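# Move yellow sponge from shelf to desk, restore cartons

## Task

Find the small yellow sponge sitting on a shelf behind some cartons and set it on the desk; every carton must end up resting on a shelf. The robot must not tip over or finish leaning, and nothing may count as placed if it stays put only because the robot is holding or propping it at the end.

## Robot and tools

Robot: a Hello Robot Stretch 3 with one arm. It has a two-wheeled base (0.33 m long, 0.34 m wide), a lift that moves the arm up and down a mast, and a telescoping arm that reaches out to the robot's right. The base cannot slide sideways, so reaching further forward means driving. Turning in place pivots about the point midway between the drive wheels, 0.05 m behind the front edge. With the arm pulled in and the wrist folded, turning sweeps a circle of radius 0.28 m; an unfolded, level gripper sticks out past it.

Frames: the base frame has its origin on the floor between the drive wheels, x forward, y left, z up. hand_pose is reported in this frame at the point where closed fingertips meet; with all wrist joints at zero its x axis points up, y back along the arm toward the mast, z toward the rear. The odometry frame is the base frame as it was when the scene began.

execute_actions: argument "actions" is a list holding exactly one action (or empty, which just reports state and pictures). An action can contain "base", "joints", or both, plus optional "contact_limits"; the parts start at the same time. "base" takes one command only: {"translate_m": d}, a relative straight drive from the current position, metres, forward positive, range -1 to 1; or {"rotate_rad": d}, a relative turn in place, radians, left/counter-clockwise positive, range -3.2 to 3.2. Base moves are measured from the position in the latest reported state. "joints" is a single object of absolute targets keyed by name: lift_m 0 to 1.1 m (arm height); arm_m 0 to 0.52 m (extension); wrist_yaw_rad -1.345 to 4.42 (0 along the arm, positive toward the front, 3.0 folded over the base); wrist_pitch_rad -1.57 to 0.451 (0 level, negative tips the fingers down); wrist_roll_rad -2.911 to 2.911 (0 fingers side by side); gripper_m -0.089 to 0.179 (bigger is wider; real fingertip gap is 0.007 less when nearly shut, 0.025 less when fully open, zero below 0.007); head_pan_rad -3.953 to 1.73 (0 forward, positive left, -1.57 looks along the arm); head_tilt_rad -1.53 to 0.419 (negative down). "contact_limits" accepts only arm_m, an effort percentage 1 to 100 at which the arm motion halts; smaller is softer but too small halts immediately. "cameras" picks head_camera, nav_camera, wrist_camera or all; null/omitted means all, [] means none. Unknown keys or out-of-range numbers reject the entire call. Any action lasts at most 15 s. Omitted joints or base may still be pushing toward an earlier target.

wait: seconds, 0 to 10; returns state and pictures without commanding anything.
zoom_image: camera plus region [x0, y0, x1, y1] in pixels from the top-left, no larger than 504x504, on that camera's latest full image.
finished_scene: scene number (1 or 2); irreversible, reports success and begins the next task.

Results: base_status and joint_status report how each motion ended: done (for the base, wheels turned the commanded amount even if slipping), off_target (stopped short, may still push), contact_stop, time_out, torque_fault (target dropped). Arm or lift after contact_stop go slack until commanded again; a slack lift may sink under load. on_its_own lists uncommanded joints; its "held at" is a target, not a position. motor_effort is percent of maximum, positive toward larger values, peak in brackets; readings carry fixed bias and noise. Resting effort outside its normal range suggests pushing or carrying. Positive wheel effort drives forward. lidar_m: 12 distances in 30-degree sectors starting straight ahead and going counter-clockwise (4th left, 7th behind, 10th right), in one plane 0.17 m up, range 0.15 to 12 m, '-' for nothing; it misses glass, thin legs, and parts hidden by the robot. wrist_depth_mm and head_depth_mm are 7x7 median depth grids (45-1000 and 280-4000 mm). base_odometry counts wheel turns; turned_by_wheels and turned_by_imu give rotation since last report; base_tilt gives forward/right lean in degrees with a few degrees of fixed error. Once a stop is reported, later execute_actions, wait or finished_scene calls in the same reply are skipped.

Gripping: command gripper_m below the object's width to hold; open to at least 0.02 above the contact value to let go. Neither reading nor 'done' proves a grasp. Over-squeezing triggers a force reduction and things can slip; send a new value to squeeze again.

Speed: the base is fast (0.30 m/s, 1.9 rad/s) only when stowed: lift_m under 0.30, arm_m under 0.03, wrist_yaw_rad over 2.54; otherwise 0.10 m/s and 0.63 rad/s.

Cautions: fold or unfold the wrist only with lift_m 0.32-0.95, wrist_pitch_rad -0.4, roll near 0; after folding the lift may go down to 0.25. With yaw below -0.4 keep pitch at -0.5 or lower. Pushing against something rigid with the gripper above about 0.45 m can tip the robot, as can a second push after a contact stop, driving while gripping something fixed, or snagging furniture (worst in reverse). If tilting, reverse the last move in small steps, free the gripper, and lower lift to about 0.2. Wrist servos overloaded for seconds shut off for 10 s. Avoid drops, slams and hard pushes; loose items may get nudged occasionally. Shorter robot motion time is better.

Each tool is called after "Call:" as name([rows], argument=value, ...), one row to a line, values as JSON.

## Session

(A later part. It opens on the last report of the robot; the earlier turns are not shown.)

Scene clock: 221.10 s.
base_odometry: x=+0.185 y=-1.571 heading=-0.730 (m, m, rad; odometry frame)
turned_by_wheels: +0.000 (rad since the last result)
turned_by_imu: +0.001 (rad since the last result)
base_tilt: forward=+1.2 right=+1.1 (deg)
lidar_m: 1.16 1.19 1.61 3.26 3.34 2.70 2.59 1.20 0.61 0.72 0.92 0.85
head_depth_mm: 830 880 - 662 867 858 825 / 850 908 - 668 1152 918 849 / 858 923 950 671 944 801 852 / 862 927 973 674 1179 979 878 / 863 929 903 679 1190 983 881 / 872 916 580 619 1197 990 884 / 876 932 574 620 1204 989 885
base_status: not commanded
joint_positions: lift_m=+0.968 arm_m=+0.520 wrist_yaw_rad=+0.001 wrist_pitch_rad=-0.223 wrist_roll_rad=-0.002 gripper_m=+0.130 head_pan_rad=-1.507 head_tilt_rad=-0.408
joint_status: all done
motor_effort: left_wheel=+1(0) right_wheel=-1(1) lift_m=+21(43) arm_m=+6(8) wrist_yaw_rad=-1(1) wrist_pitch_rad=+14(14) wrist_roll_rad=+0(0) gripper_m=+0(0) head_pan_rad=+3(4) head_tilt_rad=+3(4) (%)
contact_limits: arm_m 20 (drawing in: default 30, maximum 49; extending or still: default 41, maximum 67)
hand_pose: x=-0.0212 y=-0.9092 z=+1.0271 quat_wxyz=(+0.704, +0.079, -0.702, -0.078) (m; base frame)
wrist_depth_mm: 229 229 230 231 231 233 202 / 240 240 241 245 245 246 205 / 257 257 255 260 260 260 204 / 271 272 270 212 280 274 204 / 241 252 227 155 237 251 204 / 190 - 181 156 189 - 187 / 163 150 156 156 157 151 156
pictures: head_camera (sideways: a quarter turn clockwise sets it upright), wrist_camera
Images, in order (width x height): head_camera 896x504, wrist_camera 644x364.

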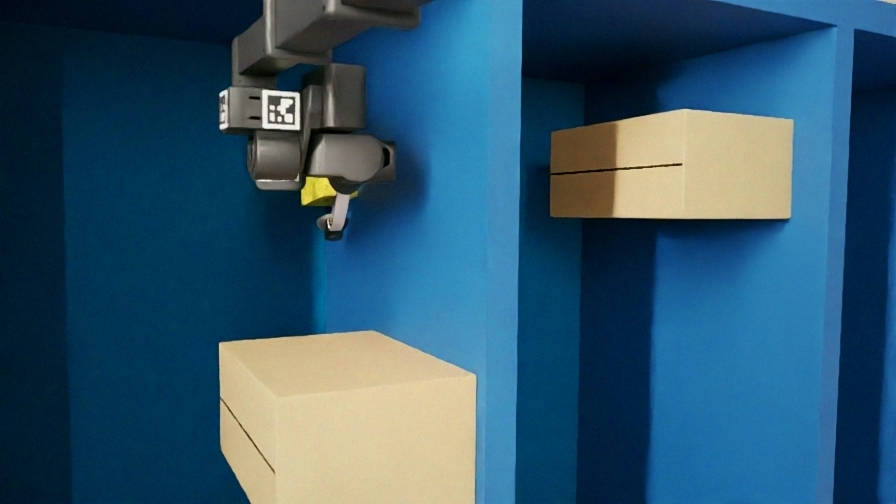

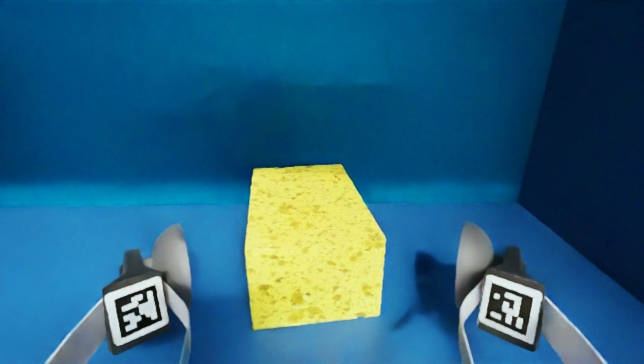

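Call:
execute_actions([
  {"joints":{"gripper_m":0.02}},
], cameras=["wrist_camera"])

Call:
execute_actions([
  {"joints":{"lift_m":0.99}},
], cameras=["wrist_camera"])

Scene clock: 234.23 s.
base_odometry: x=+0.185 y=-1.571 heading=-0.730 (m, m, rad; odometry frame)
turned_by_wheels: +0.000 (rad since the last result)
turned_by_imu: +0.001 (rad since the last result)
base_tilt: forward=+1.1 right=+1.1 (deg)
lidar_m: 1.15 1.19 1.60 3.26 3.36 2.72 2.60 1.20 0.61 0.72 0.92 0.85
head_depth_mm: 828 884 - 663 864 862 830 / 852 909 - 668 1145 918 852 / 854 921 960 672 943 802 851 / 860 926 970 676 1187 982 881 / 867 936 900 677 1189 985 882 / 870 920 580 618 1194 986 882 / 871 936 575 621 1203 993 887
base_status: not commanded
joint_positions: lift_m=+0.968 arm_m=+0.520 wrist_yaw_rad=+0.001 wrist_pitch_rad=-0.222 wrist_roll_rad=-0.002 gripper_m=+0.021 head_pan_rad=-1.507 head_tilt_rad=-0.408
joint_status: all done
motor_effort: left_wheel=+1(1) right_wheel=-1(1) lift_m=+21(21) arm_m=+6(6) wrist_yaw_rad=-1(1) wrist_pitch_rad=+13(14) wrist_roll_rad=+0(0) gripper_m=-19(91) head_pan_rad=+3(4) head_tilt_rad=+3(3) (%)
hand_pose: x=-0.0212 y=-0.9092 z=+1.0273 quat_wxyz=(+0.704, +0.079, -0.702, -0.078) (m; base frame)
wrist_depth_mm: 228 230 231 233 235 234 203 / 242 241 245 245 247 248 203 / 256 258 257 259 259 261 203 / 272 273 270 213 277 274 203 / 240 243 241 153 240 238 203 / 190 190 - 156 - 190 187 / 158 157 152 156 151 157 157
pictures: wrist_camera
Images, in order (width x height): wrist_camera 644x364.

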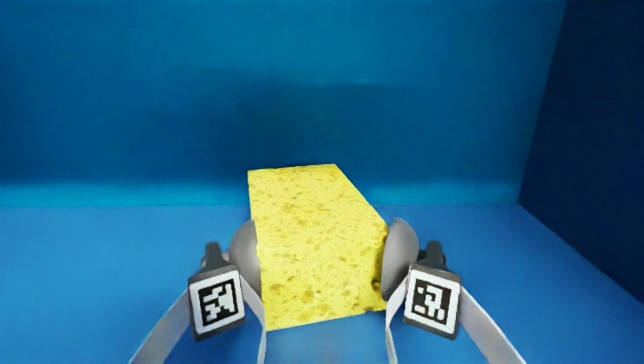

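Scene clock: 235.17 s.
base_odometry: x=+0.185 y=-1.571 heading=-0.730 (m, m, rad; odometry frame)
turned_by_wheels: +0.000 (rad since the last result)
turned_by_imu: +0.000 (rad since the last result)
base_tilt: forward=+1.2 right=+1.0 (deg)
lidar_m: 1.16 1.19 1.61 3.26 3.34 2.71 2.60 1.20 0.61 0.72 0.92 0.85
head_depth_mm: 827 883 878 665 865 864 828 / 853 907 883 668 1155 918 851 / 855 918 954 671 940 803 855 / 861 929 972 674 1181 983 878 / 865 932 896 678 1187 982 879 / 873 915 580 619 1195 987 882 / 879 934 574 622 1196 997 885
base_status: not commanded
joint_positions: lift_m=+0.990 arm_m=+0.520 wrist_yaw_rad=+0.001 wrist_pitch_rad=-0.222 wrist_roll_rad=-0.002 gripper_m=+0.021 head_pan_rad=-1.507 head_tilt_rad=-0.408
joint_status: all done
motor_effort: left_wheel=+1(2) right_wheel=-1(1) lift_m=+49(51) arm_m=+6(6) wrist_yaw_rad=-2(2) wrist_pitch_rad=+13(14) wrist_roll_rad=+1(0) gripper_m=-20(20) head_pan_rad=+3(4) head_tilt_rad=+3(4) (%)
hand_pose: x=-0.0212 y=-0.9092 z=+1.0483 quat_wxyz=(+0.704, +0.079, -0.702, -0.078) (m; base frame)
wrist_depth_mm: 229 227 231 231 232 234 203 / 241 242 243 244 246 246 204 / 255 256 258 259 258 259 202 / 272 273 270 215 278 276 206 / 279 284 280 153 289 266 204 / 222 223 - 156 - 220 203 / 183 183 176 176 176 182 182
pictures: wrist_camera
Images, in order (width x height): wrist_camera 644x364.

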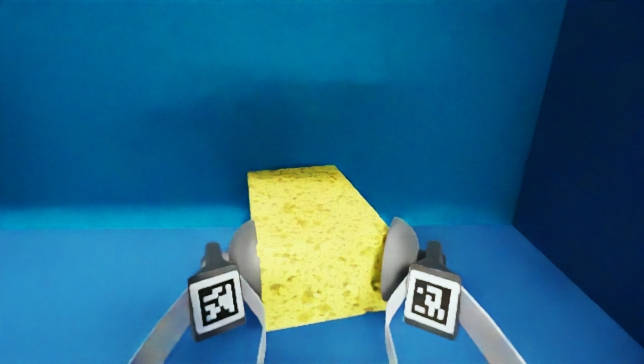

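Call:
execute_actions([
  {"joints":{"arm_m":0.42,"lift_m":0.97,"head_pan_rad":1.5,"head_tilt_rad":-0.3}},
], cameras=["wrist_camera"])

Call:
execute_actions([
  {"joints":{"gripper_m":0.11}},
], cameras=[])

Call:
execute_actions([
  {"joints":{"arm_m":0.445}},
], cameras=["wrist_camera"])

Call:
execute_actions([
  {"joints":{"gripper_m":0.02}},
])

Scene clock: 241.67 s.
base_odometry: x=+0.185 y=-1.571 heading=-0.730 (m, m, rad; odometry frame)
turned_by_wheels: +0.000 (rad since the last result)
turned_by_imu: +0.001 (rad since the last result)
base_tilt: forward=+1.1 right=+1.0 (deg)
lidar_m: 1.16 1.19 1.60 3.26 3.34 2.72 2.60 1.20 0.61 0.72 0.92 0.85
head_depth_mm: 2856 2928 3008 2979 2358 1822 1478 / 3322 3481 3659 3425 2395 1818 1480 / 3285 3451 3683 3457 2396 1832 1479 / 3270 3408 3648 3374 2407 1827 1485 / 3196 3355 3637 3530 2406 1841 1485 / 3193 3374 3587 3526 2426 1853 1490 / 3166 3364 3625 3294 2429 1900 1527
base_status: not commanded
joint_positions: lift_m=+0.970 arm_m=+0.420 wrist_yaw_rad=+0.001 wrist_pitch_rad=-0.222 wrist_roll_rad=-0.002 gripper_m=+0.021 head_pan_rad=+1.493 head_tilt_rad=-0.310
joint_status: all done
motor_effort: left_wheel=+0(0) right_wheel=-1(1) lift_m=+22(48) arm_m=-5(10) wrist_yaw_rad=-1(2) wrist_pitch_rad=+13(13) wrist_roll_rad=+1(0) gripper_m=-20(20) head_pan_rad=+4(44) head_tilt_rad=+4(12) (%)
hand_pose: x=-0.0212 y=-0.8100 z=+1.0293 quat_wxyz=(+0.704, +0.079, -0.702, -0.078) (m; base frame)
wrist_depth_mm: 314 322 323 321 323 303 208 / 333 337 339 338 338 306 206 / 353 356 358 358 365 309 207 / 335 336 314 215 333 291 208 / 245 245 243 153 259 245 208 / 194 194 - 156 - 192 189 / 159 160 154 159 154 159 160
pictures: wrist_camera
Images, in order (width x height): wrist_camera 644x364.

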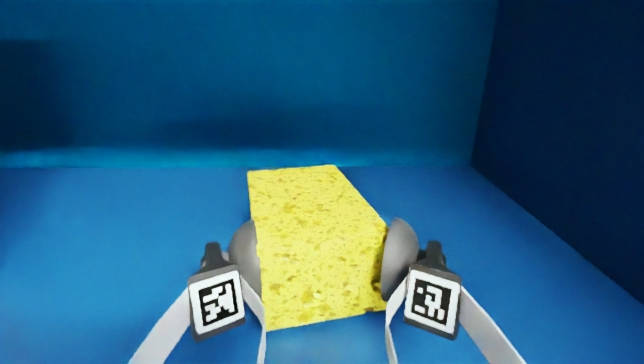

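Scene clock: 243.07 s.
base_odometry: x=+0.185 y=-1.571 heading=-0.730 (m, m, rad; odometry frame)
turned_by_wheels: +0.000 (rad since the last result)
turned_by_imu: +0.000 (rad since the last result)
base_tilt: forward=+1.2 right=+1.1 (deg)
lidar_m: 1.16 1.19 1.60 3.25 3.32 2.72 2.60 1.20 0.61 0.72 0.92 0.85
head_depth_mm: 2862 2912 3027 2994 2387 1820 1480 / 3250 3442 3641 3454 2383 1814 1477 / 3247 3416 3629 3439 2398 1825 1481 / 3213 3377 3593 3357 2403 1839 1487 / 3161 3380 3633 3481 2397 1836 1497 / 3174 3382 3524 3536 2432 1853 1504 / 3142 3346 3587 3379 2441 1880 1539
base_status: not commanded
joint_positions: lift_m=+0.970 arm_m=+0.420 wrist_yaw_rad=+0.001 wrist_pitch_rad=-0.222 wrist_roll_rad=-0.002 gripper_m=+0.110 head_pan_rad=+1.493 head_tilt_rad=-0.310
joint_status: all done
motor_effort: left_wheel=+1(1) right_wheel=-1(1) lift_m=+22(22) arm_m=-6(6) wrist_yaw_rad=+0(1) wrist_pitch_rad=+13(13) wrist_roll_rad=+1(0) gripper_m=-1(80) head_pan_rad=+4(4) head_tilt_rad=+4(4) (%)
hand_pose: x=-0.0212 y=-0.8100 z=+1.0293 quat_wxyz=(+0.704, +0.079, -0.702, -0.078) (m; base frame)
wrist_depth_mm: 317 320 323 320 322 303 206 / 336 337 340 340 339 306 207 / 357 357 359 357 364 305 207 / 335 332 336 217 334 291 206 / 247 244 232 159 243 244 206 / 194 198 185 156 178 197 189 / 160 154 159 159 160 155 160
pictures: none
No camera images: the call's "cameras" was empty. Leave "cameras" out to get every camera's image.

Scene clock: 244.20 s.
base_odometry: x=+0.185 y=-1.571 heading=-0.730 (m, m, rad; odometry frame)
turned_by_wheels: +0.000 (rad since the last result)
turned_by_imu: +0.000 (rad since the last result)
base_tilt: forward=+1.2 right=+1.1 (deg)
lidar_m: 1.16 1.19 1.60 3.26 3.33 2.72 2.59 1.21 0.61 0.73 0.92 0.85
head_depth_mm: 2868 2933 3017 2980 2372 1824 1476 / 3269 3463 3722 3433 2394 1815 1475 / 3271 3440 3673 3423 2399 1820 1486 / 3235 3412 3593 3406 2445 1831 1490 / 3240 3386 3623 3507 2409 1860 1487 / 3169 3391 3584 3578 2428 1858 1500 / 3146 3364 3543 3359 2464 1879 1535
base_status: not commanded
joint_positions: lift_m=+0.970 arm_m=+0.445 wrist_yaw_rad=+0.001 wrist_pitch_rad=-0.222 wrist_roll_rad=-0.002 gripper_m=+0.110 head_pan_rad=+1.493 head_tilt_rad=-0.310
joint_status: all done
motor_effort: left_wheel=+1(1) right_wheel=-1(1) lift_m=+22(22) arm_m=+6(5) wrist_yaw_rad=-1(0) wrist_pitch_rad=+13(13) wrist_roll_rad=+0(0) gripper_m=+1(0) head_pan_rad=+4(4) head_tilt_rad=+4(3) (%)
hand_pose: x=-0.0212 y=-0.8342 z=+1.0293 quat_wxyz=(+0.704, +0.079, -0.702, -0.078) (m; base frame)
wrist_depth_mm: 297 298 300 296 299 294 206 / 313 315 313 314 318 301 205 / 330 329 336 334 334 303 204 / 333 335 330 332 334 290 208 / 245 245 232 159 245 242 207 / 193 197 137 130 138 196 189 / 160 153 154 136 154 154 159
pictures: wrist_camera
Images, in order (width x height): wrist_camera 644x364.

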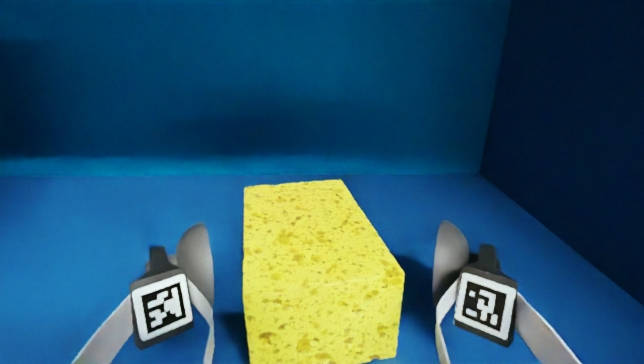

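Scene clock: 245.60 s.
base_odometry: x=+0.185 y=-1.571 heading=-0.730 (m, m, rad; odometry frame)
turned_by_wheels: +0.000 (rad since the last result)
turned_by_imu: +0.000 (rad since the last result)
base_tilt: forward=+1.3 right=+1.2 (deg)
lidar_m: 1.16 1.19 1.60 3.26 3.35 2.70 2.60 1.21 0.61 0.72 0.92 0.85
head_depth_mm: 2896 2926 2970 2996 2401 1822 1480 / 3292 3515 3644 3421 2373 1834 1483 / 3282 3437 3717 3514 2397 1838 1487 / 3249 3403 3594 3411 2399 1828 1483 / 3229 3347 3579 3506 2390 1849 1495 / 3163 3383 3612 3536 2412 1844 1493 / 3144 3343 3580 3345 2428 1892 1539
base_status: not commanded
joint_positions: lift_m=+0.970 arm_m=+0.445 wrist_yaw_rad=+0.001 wrist_pitch_rad=-0.222 wrist_roll_rad=-0.002 gripper_m=+0.021 head_pan_rad=+1.493 head_tilt_rad=-0.310
joint_status: all done
motor_effort: left_wheel=+1(0) right_wheel=-1(1) lift_m=+22(22) arm_m=+6(6) wrist_yaw_rad=-2(2) wrist_pitch_rad=+13(13) wrist_roll_rad=+0(0) gripper_m=-23(96) head_pan_rad=+3(3) head_tilt_rad=+4(4) (%)
hand_pose: x=-0.0212 y=-0.8342 z=+1.0293 quat_wxyz=(+0.704, +0.079, -0.702, -0.078) (m; base frame)
wrist_depth_mm: 298 297 300 300 300 293 206 / 312 317 312 314 317 305 204 / 329 333 329 335 337 303 205 / 331 336 336 333 332 291 206 / 243 244 230 158 244 245 206 / 194 193 127 128 132 194 190 / 160 160 154 133 144 160 160
pictures: head_camera (sideways: a quarter turn clockwise sets it upright), nav_camera (sideways: a quarter turn counterclockwise sets it upright), wrist_camera
Images, in order (width x height): head_camera 896x504, nav_camera 672x504, wrist_camera 644x364.

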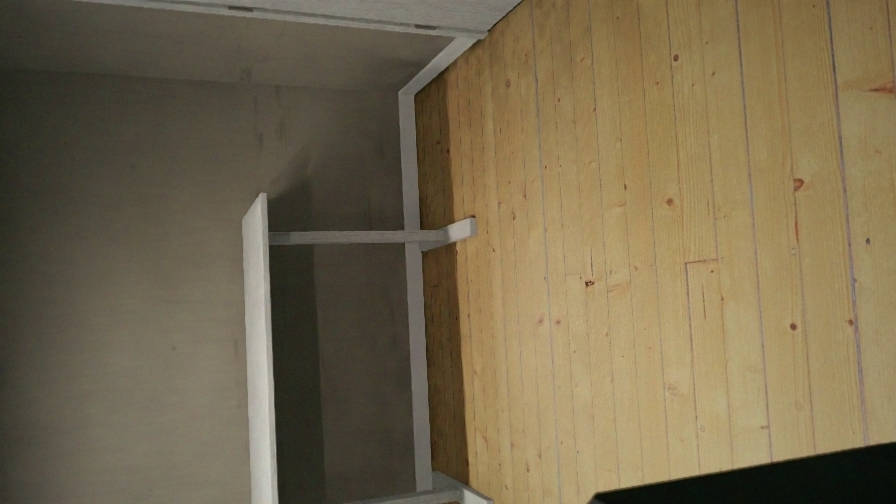

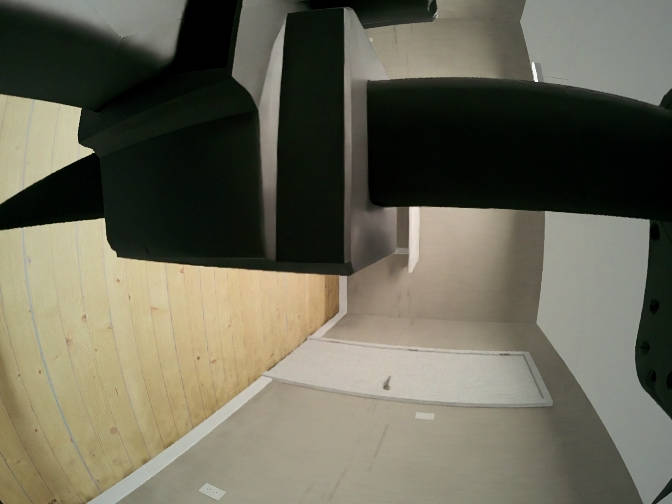

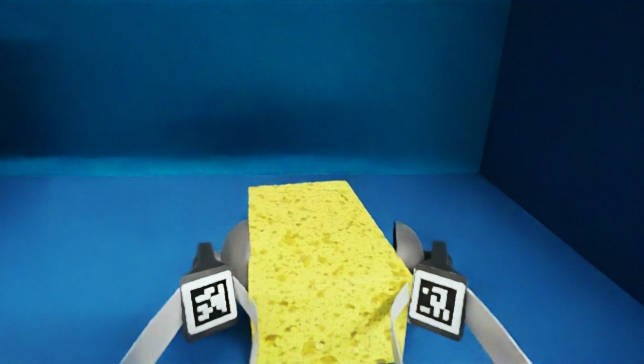

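Call:
execute_actions([
  {"joints":{"arm_m":0.0,"lift_m":1.0,"head_pan_rad":0,"head_tilt_rad":-0.4}},
], cameras=["wrist_camera"])

Call:
execute_actions([
  {"base":{"rotate_rad":1.6},"joints":{"wrist_yaw_rad":1.57}},
], cameras=[])

Call:
execute_actions([
  {"base":{"translate_m":1.0}},
], cameras=[])

Call:
execute_actions([
  {"base":{"translate_m":1.0}},
])

Scene clock: 270.50 s.
base_odometry: x=+0.185 y=-1.571 heading=-0.730 (m, m, rad; odometry frame)
turned_by_wheels: +0.000 (rad since the last result)
turned_by_imu: +0.002 (rad since the last result)
base_tilt: forward=+1.3 right=+0.9 (deg)
lidar_m: 1.15 1.19 1.60 3.25 3.35 2.72 2.60 1.20 0.61 0.72 0.92 0.85
head_depth_mm: 968 1043 1135 1229 1355 1505 1382 / 969 1045 1129 1233 1353 1504 1378 / 968 1046 1131 1236 1354 1503 1386 / 970 1047 1134 1234 1356 1510 1392 / 971 1043 1133 1225 1357 1509 1395 / 977 1042 1135 1234 1363 1510 1392 / 969 1046 1140 1236 1359 1508 1393
base_status: not commanded
joint_positions: lift_m=+1.000 arm_m=+0.001 wrist_yaw_rad=+0.001 wrist_pitch_rad=-0.222 wrist_roll_rad=-0.002 gripper_m=+0.027 head_pan_rad=+0.007 head_tilt_rad=-0.395
joint_status: all done
on_its_own: gripper_m is held at +0.026, not at your +0.020, by its stall guard, which is not easing now
motor_effort: left_wheel=+1(1) right_wheel=-1(1) lift_m=+49(52) arm_m=-6(7) wrist_yaw_rad=-2(1) wrist_pitch_rad=+13(13) wrist_roll_rad=+0(0) gripper_m=-19(19) head_pan_rad=-4(48) head_tilt_rad=-1(10) (%)
hand_pose: x=-0.0212 y=-0.3907 z=+1.0583 quat_wxyz=(+0.704, +0.079, -0.702, -0.078) (m; base frame)
wrist_depth_mm: 302 400 684 703 633 326 732 / 315 343 725 734 626 324 754 / 333 349 588 646 550 347 799 / 355 360 414 412 417 362 848 / 362 363 351 159 357 383 936 / 821 919 127 128 132 930 994 / 751 769 742 133 143 - -
pictures: wrist_camera
Images, in order (width x height): wrist_camera 644x364.

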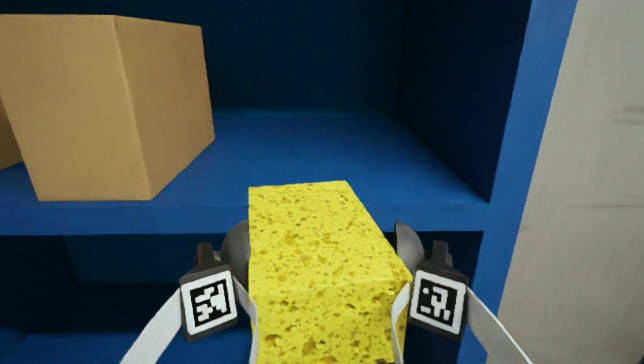

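Scene clock: 273.97 s.
base_odometry: x=+0.185 y=-1.571 heading=+0.870 (m, m, rad; odometry frame)
turned_by_wheels: +1.600 (rad since the last result)
turned_by_imu: +1.591 (rad since the last result)
base_tilt: forward=+1.3 right=+1.1 (deg)
lidar_m: 3.69 3.66 2.69 2.59 1.33 0.60 0.81 0.89 0.85 1.16 1.20 1.65
head_depth_mm: 3131 3377 3617 2847 2084 1664 1383 / 3144 3379 3642 2845 2113 1664 1381 / 3230 3392 3645 2897 2095 1683 1385 / 3177 3367 3632 2874 2111 1667 1388 / 3164 3444 3672 2891 2133 1683 1397 / 3204 3413 3662 2916 2153 1687 1397 / 3206 3450 3665 2916 2144 1689 1398
base_status: done
joint_positions: lift_m=+1.000 arm_m=+0.001 wrist_yaw_rad=+1.568 wrist_pitch_rad=-0.222 wrist_roll_rad=-0.002 gripper_m=+0.027 head_pan_rad=+0.007 head_tilt_rad=-0.395
joint_status: all done
on_its_own: gripper_m is held at +0.026, not at your +0.020, by its stall guard, which is not easing now
motor_effort: left_wheel=-2(6) right_wheel=+3(7) lift_m=+49(49) arm_m=-6(5) wrist_yaw_rad=+1(3) wrist_pitch_rad=+13(13) wrist_roll_rad=+0(0) gripper_m=-20(19) head_pan_rad=-3(3) head_tilt_rad=-1(2) (%)
hand_pose: x=+0.2233 y=-0.1469 z=+1.0583 quat_wxyz=(+0.554, +0.551, -0.441, +0.441) (m; base frame)
wrist_depth_mm: - - - - - - - / - - - - - - - / - - - - - - - / - - - - - - - / - - - 158 - - - / - - 127 128 131 - - / - - - 133 145 - -
pictures: none
No camera images: the call's "cameras" was empty. Leave "cameras" out to get every camera's image.

Scene clock: 284.90 s.
base_odometry: x=+0.830 y=-0.806 heading=+0.870 (m, m, rad; odometry frame)
turned_by_wheels: +0.000 (rad since the last result)
turned_by_imu: +0.007 (rad since the last result)
base_tilt: forward=+1.2 right=+1.1 (deg)
lidar_m: 2.28 2.40 2.68 2.59 2.48 1.90 1.58 1.64 1.20 1.16 1.21 1.64
head_depth_mm: 2301 2450 2687 2847 2108 1669 1374 / 2303 2401 2660 2576 2081 1670 1382 / 2321 2421 2729 2839 2107 1678 1387 / 2340 2428 2731 2905 2139 1672 1385 / 2332 2428 2733 2896 2125 1689 1386 / 2334 2443 2742 2877 2124 1686 1392 / 2350 2472 2729 2625 2132 1702 1398
base_status: done
joint_positions: lift_m=+1.000 arm_m=+0.001 wrist_yaw_rad=+1.568 wrist_pitch_rad=-0.222 wrist_roll_rad=-0.002 gripper_m=+0.027 head_pan_rad=+0.007 head_tilt_rad=-0.395
joint_status: not commanded
on_its_own: gripper_m is held at +0.026, not at your +0.020, by its stall guard, which is not easing now
motor_effort: left_wheel=-2(2) right_wheel=+3(7) lift_m=+49(49) arm_m=-6(6) wrist_yaw_rad=+1(1) wrist_pitch_rad=+13(13) wrist_roll_rad=+0(0) gripper_m=-20(20) head_pan_rad=-4(4) head_tilt_rad=-2(1) (%)
hand_pose: x=+0.2233 y=-0.1469 z=+1.0583 quat_wxyz=(+0.554, +0.551, -0.441, +0.441) (m; base frame)
wrist_depth_mm: - - - - - - - / - - - - - - - / - - - - - - - / - - - - - - - / - - - 159 - - - / - - 127 128 131 - - / - - - 133 144 - -
pictures: none
No camera images: the call's "cameras" was empty. Leave "cameras" out to get every camera's image.

Scene clock: 295.87 s.
base_odometry: x=+1.474 y=-0.042 heading=+0.870 (m, m, rad; odometry frame)
turned_by_wheels: +0.000 (rad since the last result)
turned_by_imu: +0.007 (rad since the last result)
base_tilt: forward=+1.3 right=+1.0 (deg)
lidar_m: 1.30 1.51 2.48 2.58 2.69 2.77 2.57 1.64 1.21 1.14 1.20 1.30
head_depth_mm: 1450 1570 1192 1410 1956 1620 1353 / 1462 1567 1206 1848 1970 1613 1383 / 1457 1570 1215 1863 1980 1672 1386 / 1463 1578 1221 1869 1998 1681 1389 / 1479 1584 1231 1881 2024 1694 1396 / 1487 1588 1237 1893 2013 1701 1402 / 1483 1604 1251 1896 2021 1690 1398
base_status: done
joint_positions: lift_m=+1.000 arm_m=+0.001 wrist_yaw_rad=+1.568 wrist_pitch_rad=-0.222 wrist_roll_rad=-0.002 gripper_m=+0.027 head_pan_rad=+0.007 head_tilt_rad=-0.395
joint_status: not commanded
on_its_own: gripper_m is held at +0.026, not at your +0.020, by its stall guard, which is not easing now
motor_effort: left_wheel=-2(1) right_wheel=+3(9) lift_m=+49(49) arm_m=-6(6) wrist_yaw_rad=+1(2) wrist_pitch_rad=+13(13) wrist_roll_rad=+0(0) gripper_m=-20(20) head_pan_rad=-3(3) head_tilt_rad=-1(2) (%)
hand_pose: x=+0.2233 y=-0.1469 z=+1.0583 quat_wxyz=(+0.554, +0.551, -0.441, +0.441) (m; base frame)
wrist_depth_mm: - - - - - - - / - - - - - - - / - - - - - - - / - - - - - - - / - - - 158 - - - / - - 127 128 132 - - / - - - 133 144 - -
pictures: head_camera (sideways: a quarter turn clockwise sets it upright), nav_camera (sideways: a quarter turn counterclockwise sets it upright), wrist_camera
Images, in order (width x height): head_camera 896x504, nav_camera 672x504, wrist_camera 644x364.

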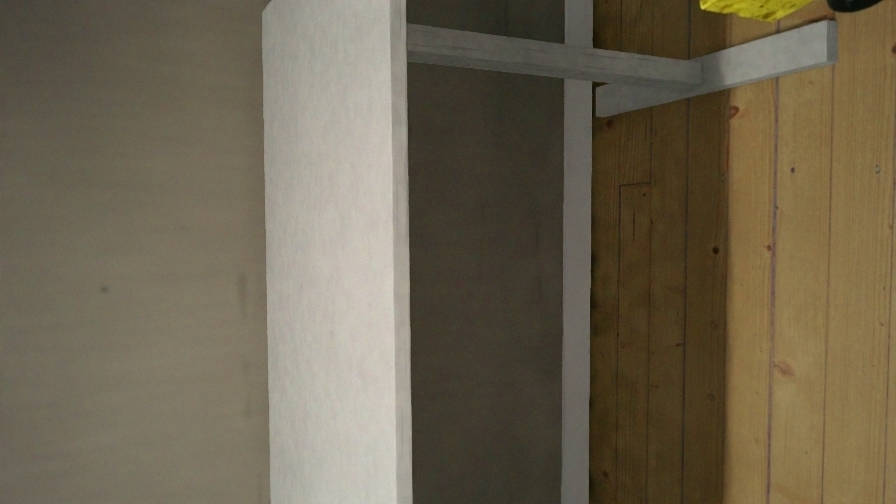

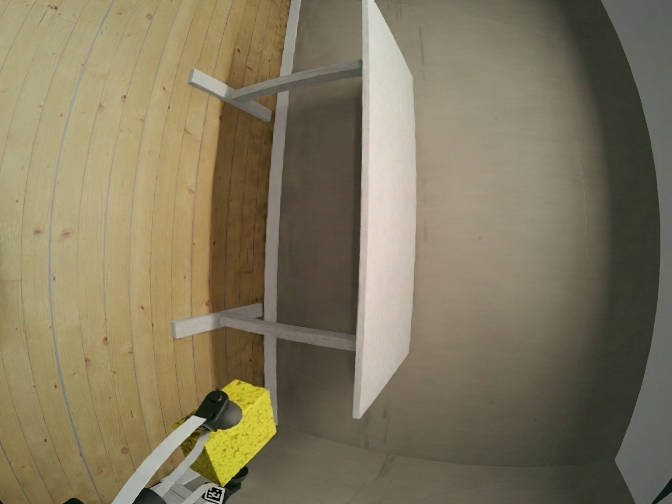

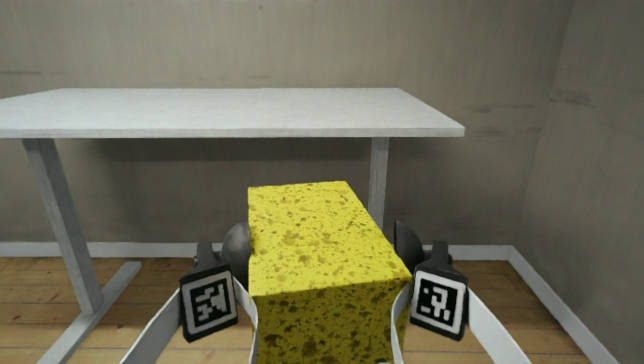

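Call:
execute_actions([
  {"base":{"translate_m":0.72},"joints":{"lift_m":1.03,"head_tilt_rad":-0.9,"head_pan_rad":-0.4}},
])

Scene clock: 309.97 s.
base_odometry: x=+1.939 y=+0.508 heading=+0.870 (m, m, rad; odometry frame)
turned_by_wheels: +0.000 (rad since the last result)
turned_by_imu: +0.006 (rad since the last result)
base_tilt: forward=+1.2 right=+1.2 (deg)
lidar_m: 1.01 1.05 1.02 2.57 2.69 3.45 3.28 1.65 1.20 1.15 1.23 0.63
head_depth_mm: 642 547 362 414 1352 1231 1118 / 643 541 - 398 1365 1216 1122 / 646 304 - 395 1322 1243 1130 / 650 538 434 402 1322 1239 1132 / 652 543 462 404 370 1242 1132 / 656 544 465 405 365 1246 1131 / 659 545 465 406 360 1235 1133
base_status: done
joint_positions: lift_m=+1.030 arm_m=+0.001 wrist_yaw_rad=+1.568 wrist_pitch_rad=-0.222 wrist_roll_rad=-0.002 gripper_m=+0.027 head_pan_rad=-0.393 head_tilt_rad=-0.888
joint_status: all done
on_its_own: gripper_m is held at +0.026, not at your +0.020, by its stall guard, which is not easing now
motor_effort: left_wheel=-2(4) right_wheel=+2(7) lift_m=+49(48) arm_m=-6(6) wrist_yaw_rad=+2(2) wrist_pitch_rad=+13(13) wrist_roll_rad=+0(0) gripper_m=-19(19) head_pan_rad=-5(34) head_tilt_rad=-4(23) (%)
hand_pose: x=+0.2233 y=-0.1469 z=+1.0883 quat_wxyz=(+0.554, +0.551, -0.441, +0.441) (m; base frame)
wrist_depth_mm: 856 845 837 826 840 818 833 / 898 898 896 862 876 858 880 / 920 910 921 886 896 906 962 / 594 594 595 599 595 592 952 / 442 438 414 159 434 430 484 / 340 345 127 129 132 341 345 / 283 284 275 132 144 282 283
pictures: head_camera (sideways: a quarter turn clockwise sets it upright), nav_camera (sideways: a quarter turn counterclockwise sets it upright), wrist_camera
Images, in order (width x height): head_camera 896x504, nav_camera 672x504, wrist_camera 644x364.

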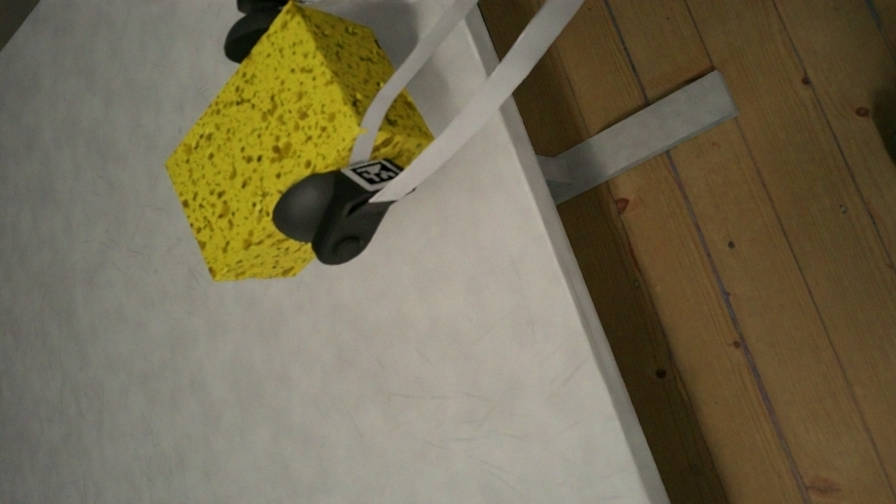

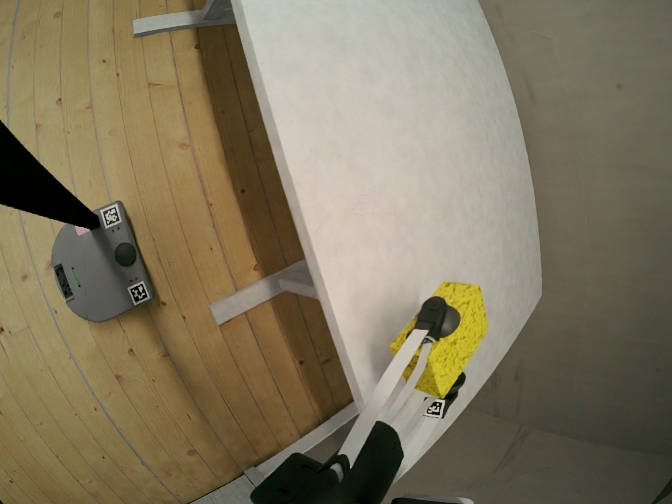

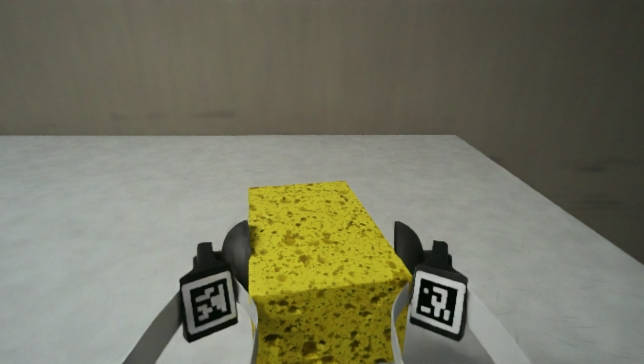

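Call:
execute_actions([
  {"base":{"translate_m":0.09},"joints":{"lift_m":0.95}},
])

Scene clock: 317.30 s.
base_odometry: x=+1.997 y=+0.577 heading=+0.870 (m, m, rad; odometry frame)
turned_by_wheels: +0.000 (rad since the last result)
turned_by_imu: +0.002 (rad since the last result)
base_tilt: forward=+1.3 right=+1.0 (deg)
lidar_m: 0.92 0.95 0.97 2.57 2.68 3.52 3.37 1.65 1.20 1.15 1.23 0.56
head_depth_mm: 642 532 456 384 360 1192 1117 / 644 535 458 331 355 1151 1123 / 647 537 368 327 351 330 1126 / 648 538 461 388 357 321 1125 / 653 541 463 404 358 322 1101 / 654 543 463 405 359 323 1089 / 659 546 466 406 360 323 301
base_status: done
joint_positions: lift_m=+0.950 arm_m=+0.001 wrist_yaw_rad=+1.568 wrist_pitch_rad=-0.222 wrist_roll_rad=-0.002 gripper_m=+0.027 head_pan_rad=-0.393 head_tilt_rad=-0.889
joint_status: all done
on_its_own: gripper_m is held at +0.026, not at your +0.020, by its stall guard, which is not easing now
motor_effort: left_wheel=-1(2) right_wheel=+3(8) lift_m=+21(45) arm_m=-5(6) wrist_yaw_rad=+2(2) wrist_pitch_rad=+13(13) wrist_roll_rad=+0(1) gripper_m=-19(20) head_pan_rad=-4(4) head_tilt_rad=-4(3) (%)
hand_pose: x=+0.2233 y=-0.1469 z=+1.0093 quat_wxyz=(+0.554, +0.551, -0.441, +0.441) (m; base frame)
wrist_depth_mm: 762 752 762 751 725 730 744 / 815 793 800 768 771 771 775 / 611 620 610 610 610 684 829 / 387 393 390 390 384 391 388 / 286 285 273 159 286 283 284 / 225 225 126 128 132 224 225 / 186 187 180 133 144 186 187
pictures: head_camera (sideways: a quarter turn clockwise sets it upright), nav_camera (sideways: a quarter turn counterclockwise sets it upright), wrist_camera
Images, in order (width x height): head_camera 896x504, nav_camera 672x504, wrist_camera 644x364.

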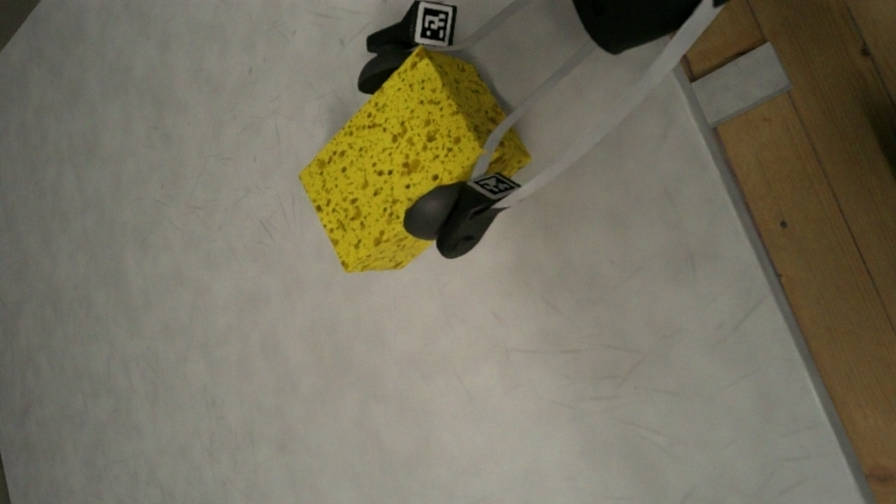

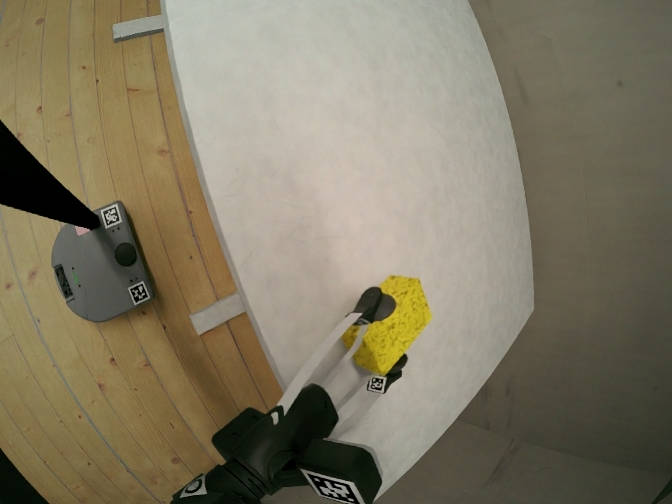

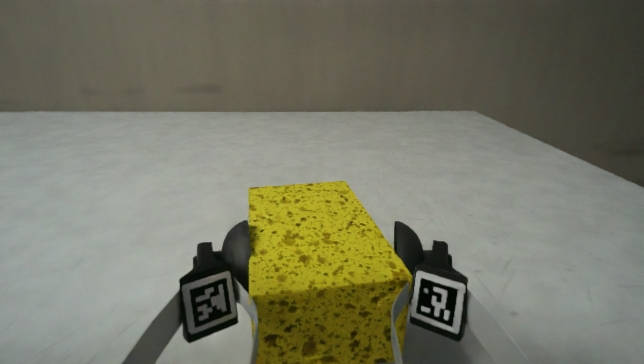

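Call:
execute_actions([
  {"joints":{"lift_m":0.93}},
], cameras=[])

Call:
execute_actions([
  {"joints":{"gripper_m":0.12}},
], cameras=[])

Call:
execute_actions([
  {"base":{"translate_m":-0.1},"joints":{"lift_m":1.0}},
], cameras=["head_camera","wrist_camera"])

Scene clock: 325.10 s.
base_odometry: x=+1.997 y=+0.577 heading=+0.870 (m, m, rad; odometry frame)
turned_by_wheels: +0.000 (rad since the last result)
turned_by_imu: +0.001 (rad since the last result)
base_tilt: forward=+1.3 right=+1.1 (deg)
lidar_m: 0.92 0.96 0.97 2.57 2.68 3.51 3.36 1.65 1.20 1.15 1.23 0.56
head_depth_mm: 641 532 457 385 360 1184 1119 / 643 535 458 349 355 1163 1125 / 648 536 459 350 350 330 1122 / 649 539 461 388 357 321 1130 / 651 539 462 404 359 322 1098 / 655 543 464 405 359 323 1090 / 657 545 465 406 360 323 301
base_status: not commanded
joint_positions: lift_m=+0.930 arm_m=+0.001 wrist_yaw_rad=+1.568 wrist_pitch_rad=-0.222 wrist_roll_rad=-0.002 gripper_m=+0.027 head_pan_rad=-0.393 head_tilt_rad=-0.889
joint_status: all done
on_its_own: gripper_m is held at +0.026, not at your +0.020, by its stall guard, which is not easing now
motor_effort: left_wheel=-2(1) right_wheel=+3(3) lift_m=+22(22) arm_m=-5(6) wrist_yaw_rad=+1(2) wrist_pitch_rad=+13(13) wrist_roll_rad=+0(0) gripper_m=-19(19) head_pan_rad=-3(3) head_tilt_rad=-4(4) (%)
hand_pose: x=+0.2233 y=-0.1469 z=+0.9893 quat_wxyz=(+0.554, +0.551, -0.441, +0.441) (m; base frame)
wrist_depth_mm: 755 753 763 752 726 751 740 / 813 803 803 799 796 791 776 / 542 540 534 534 526 535 808 / 342 339 336 336 339 336 339 / 248 247 237 159 246 247 247 / 195 195 127 128 132 195 196 / 162 163 156 133 144 161 161
pictures: none
No camera images: the call's "cameras" was empty. Leave "cameras" out to get every camera's image.

Scene clock: 326.53 s.
base_odometry: x=+1.997 y=+0.577 heading=+0.870 (m, m, rad; odometry frame)
turned_by_wheels: +0.000 (rad since the last result)
turned_by_imu: +0.000 (rad since the last result)
base_tilt: forward=+1.1 right=+1.1 (deg)
lidar_m: 0.92 0.96 0.97 2.57 2.68 3.51 3.37 1.65 1.20 1.15 1.23 0.56
head_depth_mm: 640 532 456 392 360 1182 1121 / 643 534 457 352 356 1163 1123 / 646 537 460 353 356 329 1122 / 650 538 460 381 351 322 1122 / 654 540 462 403 358 322 1097 / 657 544 463 405 359 322 1086 / 659 546 465 406 359 324 302
base_status: not commanded
joint_positions: lift_m=+0.930 arm_m=+0.001 wrist_yaw_rad=+1.568 wrist_pitch_rad=-0.222 wrist_roll_rad=-0.002 gripper_m=+0.120 head_pan_rad=-0.393 head_tilt_rad=-0.889
joint_status: all done
motor_effort: left_wheel=-2(1) right_wheel=+2(3) lift_m=+22(22) arm_m=-6(5) wrist_yaw_rad=+1(1) wrist_pitch_rad=+13(13) wrist_roll_rad=+0(0) gripper_m=+0(79) head_pan_rad=-4(4) head_tilt_rad=-4(4) (%)
hand_pose: x=+0.2233 y=-0.1469 z=+0.9893 quat_wxyz=(+0.554, +0.551, -0.441, +0.441) (m; base frame)
wrist_depth_mm: 744 744 752 761 749 747 742 / 816 806 812 791 770 790 774 / 536 539 531 533 533 525 810 / 339 338 338 341 340 340 336 / 248 247 235 162 247 262 248 / 196 204 187 131 160 204 194 / 168 153 155 136 151 155 162
pictures: none
No camera images: the call's "cameras" was empty. Leave "cameras" out to get every camera's image.

Scene clock: 328.50 s.
base_odometry: x=+1.932 y=+0.501 heading=+0.870 (m, m, rad; odometry frame)
turned_by_wheels: +0.000 (rad since the last result)
turned_by_imu: +0.000 (rad since the last result)
base_tilt: forward=+1.2 right=+1.1 (deg)
lidar_m: 1.02 1.06 1.02 2.57 2.68 3.43 3.26 1.65 1.20 1.15 1.23 0.64
head_depth_mm: 639 532 456 414 1367 1235 1122 / 646 534 457 407 1382 1223 1123 / 647 537 415 402 1337 1239 1118 / 650 539 406 388 1337 1237 1126 / 653 542 444 403 376 1244 1131 / 655 543 463 405 370 1242 1133 / 659 546 465 406 360 1247 1135
base_status: done
joint_positions: lift_m=+1.000 arm_m=+0.001 wrist_yaw_rad=+1.568 wrist_pitch_rad=-0.222 wrist_roll_rad=-0.002 gripper_m=+0.120 head_pan_rad=-0.393 head_tilt_rad=-0.889
joint_status: all done
motor_effort: left_wheel=-2(5) right_wheel=+3(4) lift_m=+49(50) arm_m=-5(5) wrist_yaw_rad=+2(2) wrist_pitch_rad=+13(13) wrist_roll_rad=+1(0) gripper_m=+1(1) head_pan_rad=-4(4) head_tilt_rad=-4(4) (%)
hand_pose: x=+0.2233 y=-0.1469 z=+1.0584 quat_wxyz=(+0.554, +0.551, -0.441, +0.441) (m; base frame)
wrist_depth_mm: 851 844 858 843 831 839 827 / 923 880 892 872 923 899 889 / 818 821 821 819 828 921 921 / 514 513 518 518 515 520 969 / 378 385 380 293 376 398 380 / 297 313 300 252 301 310 300 / 256 237 244 246 248 239 248
pictures: head_camera (sideways: a quarter turn clockwise sets it upright), wrist_camera
Images, in order (width x height): head_camera 896x504, wrist_camera 644x364.

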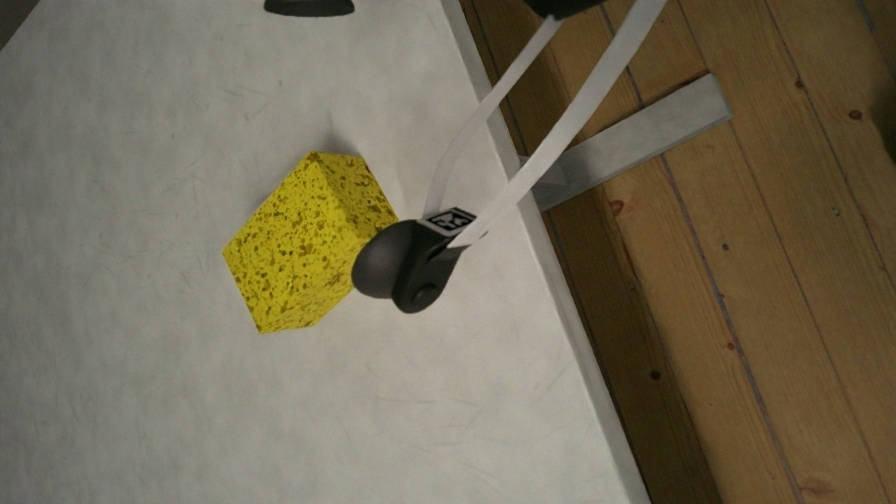

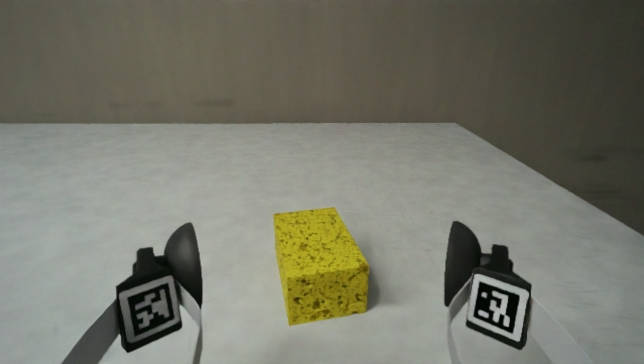

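Call:
finished_scene(scene=1)

The scene is finished: the task was done.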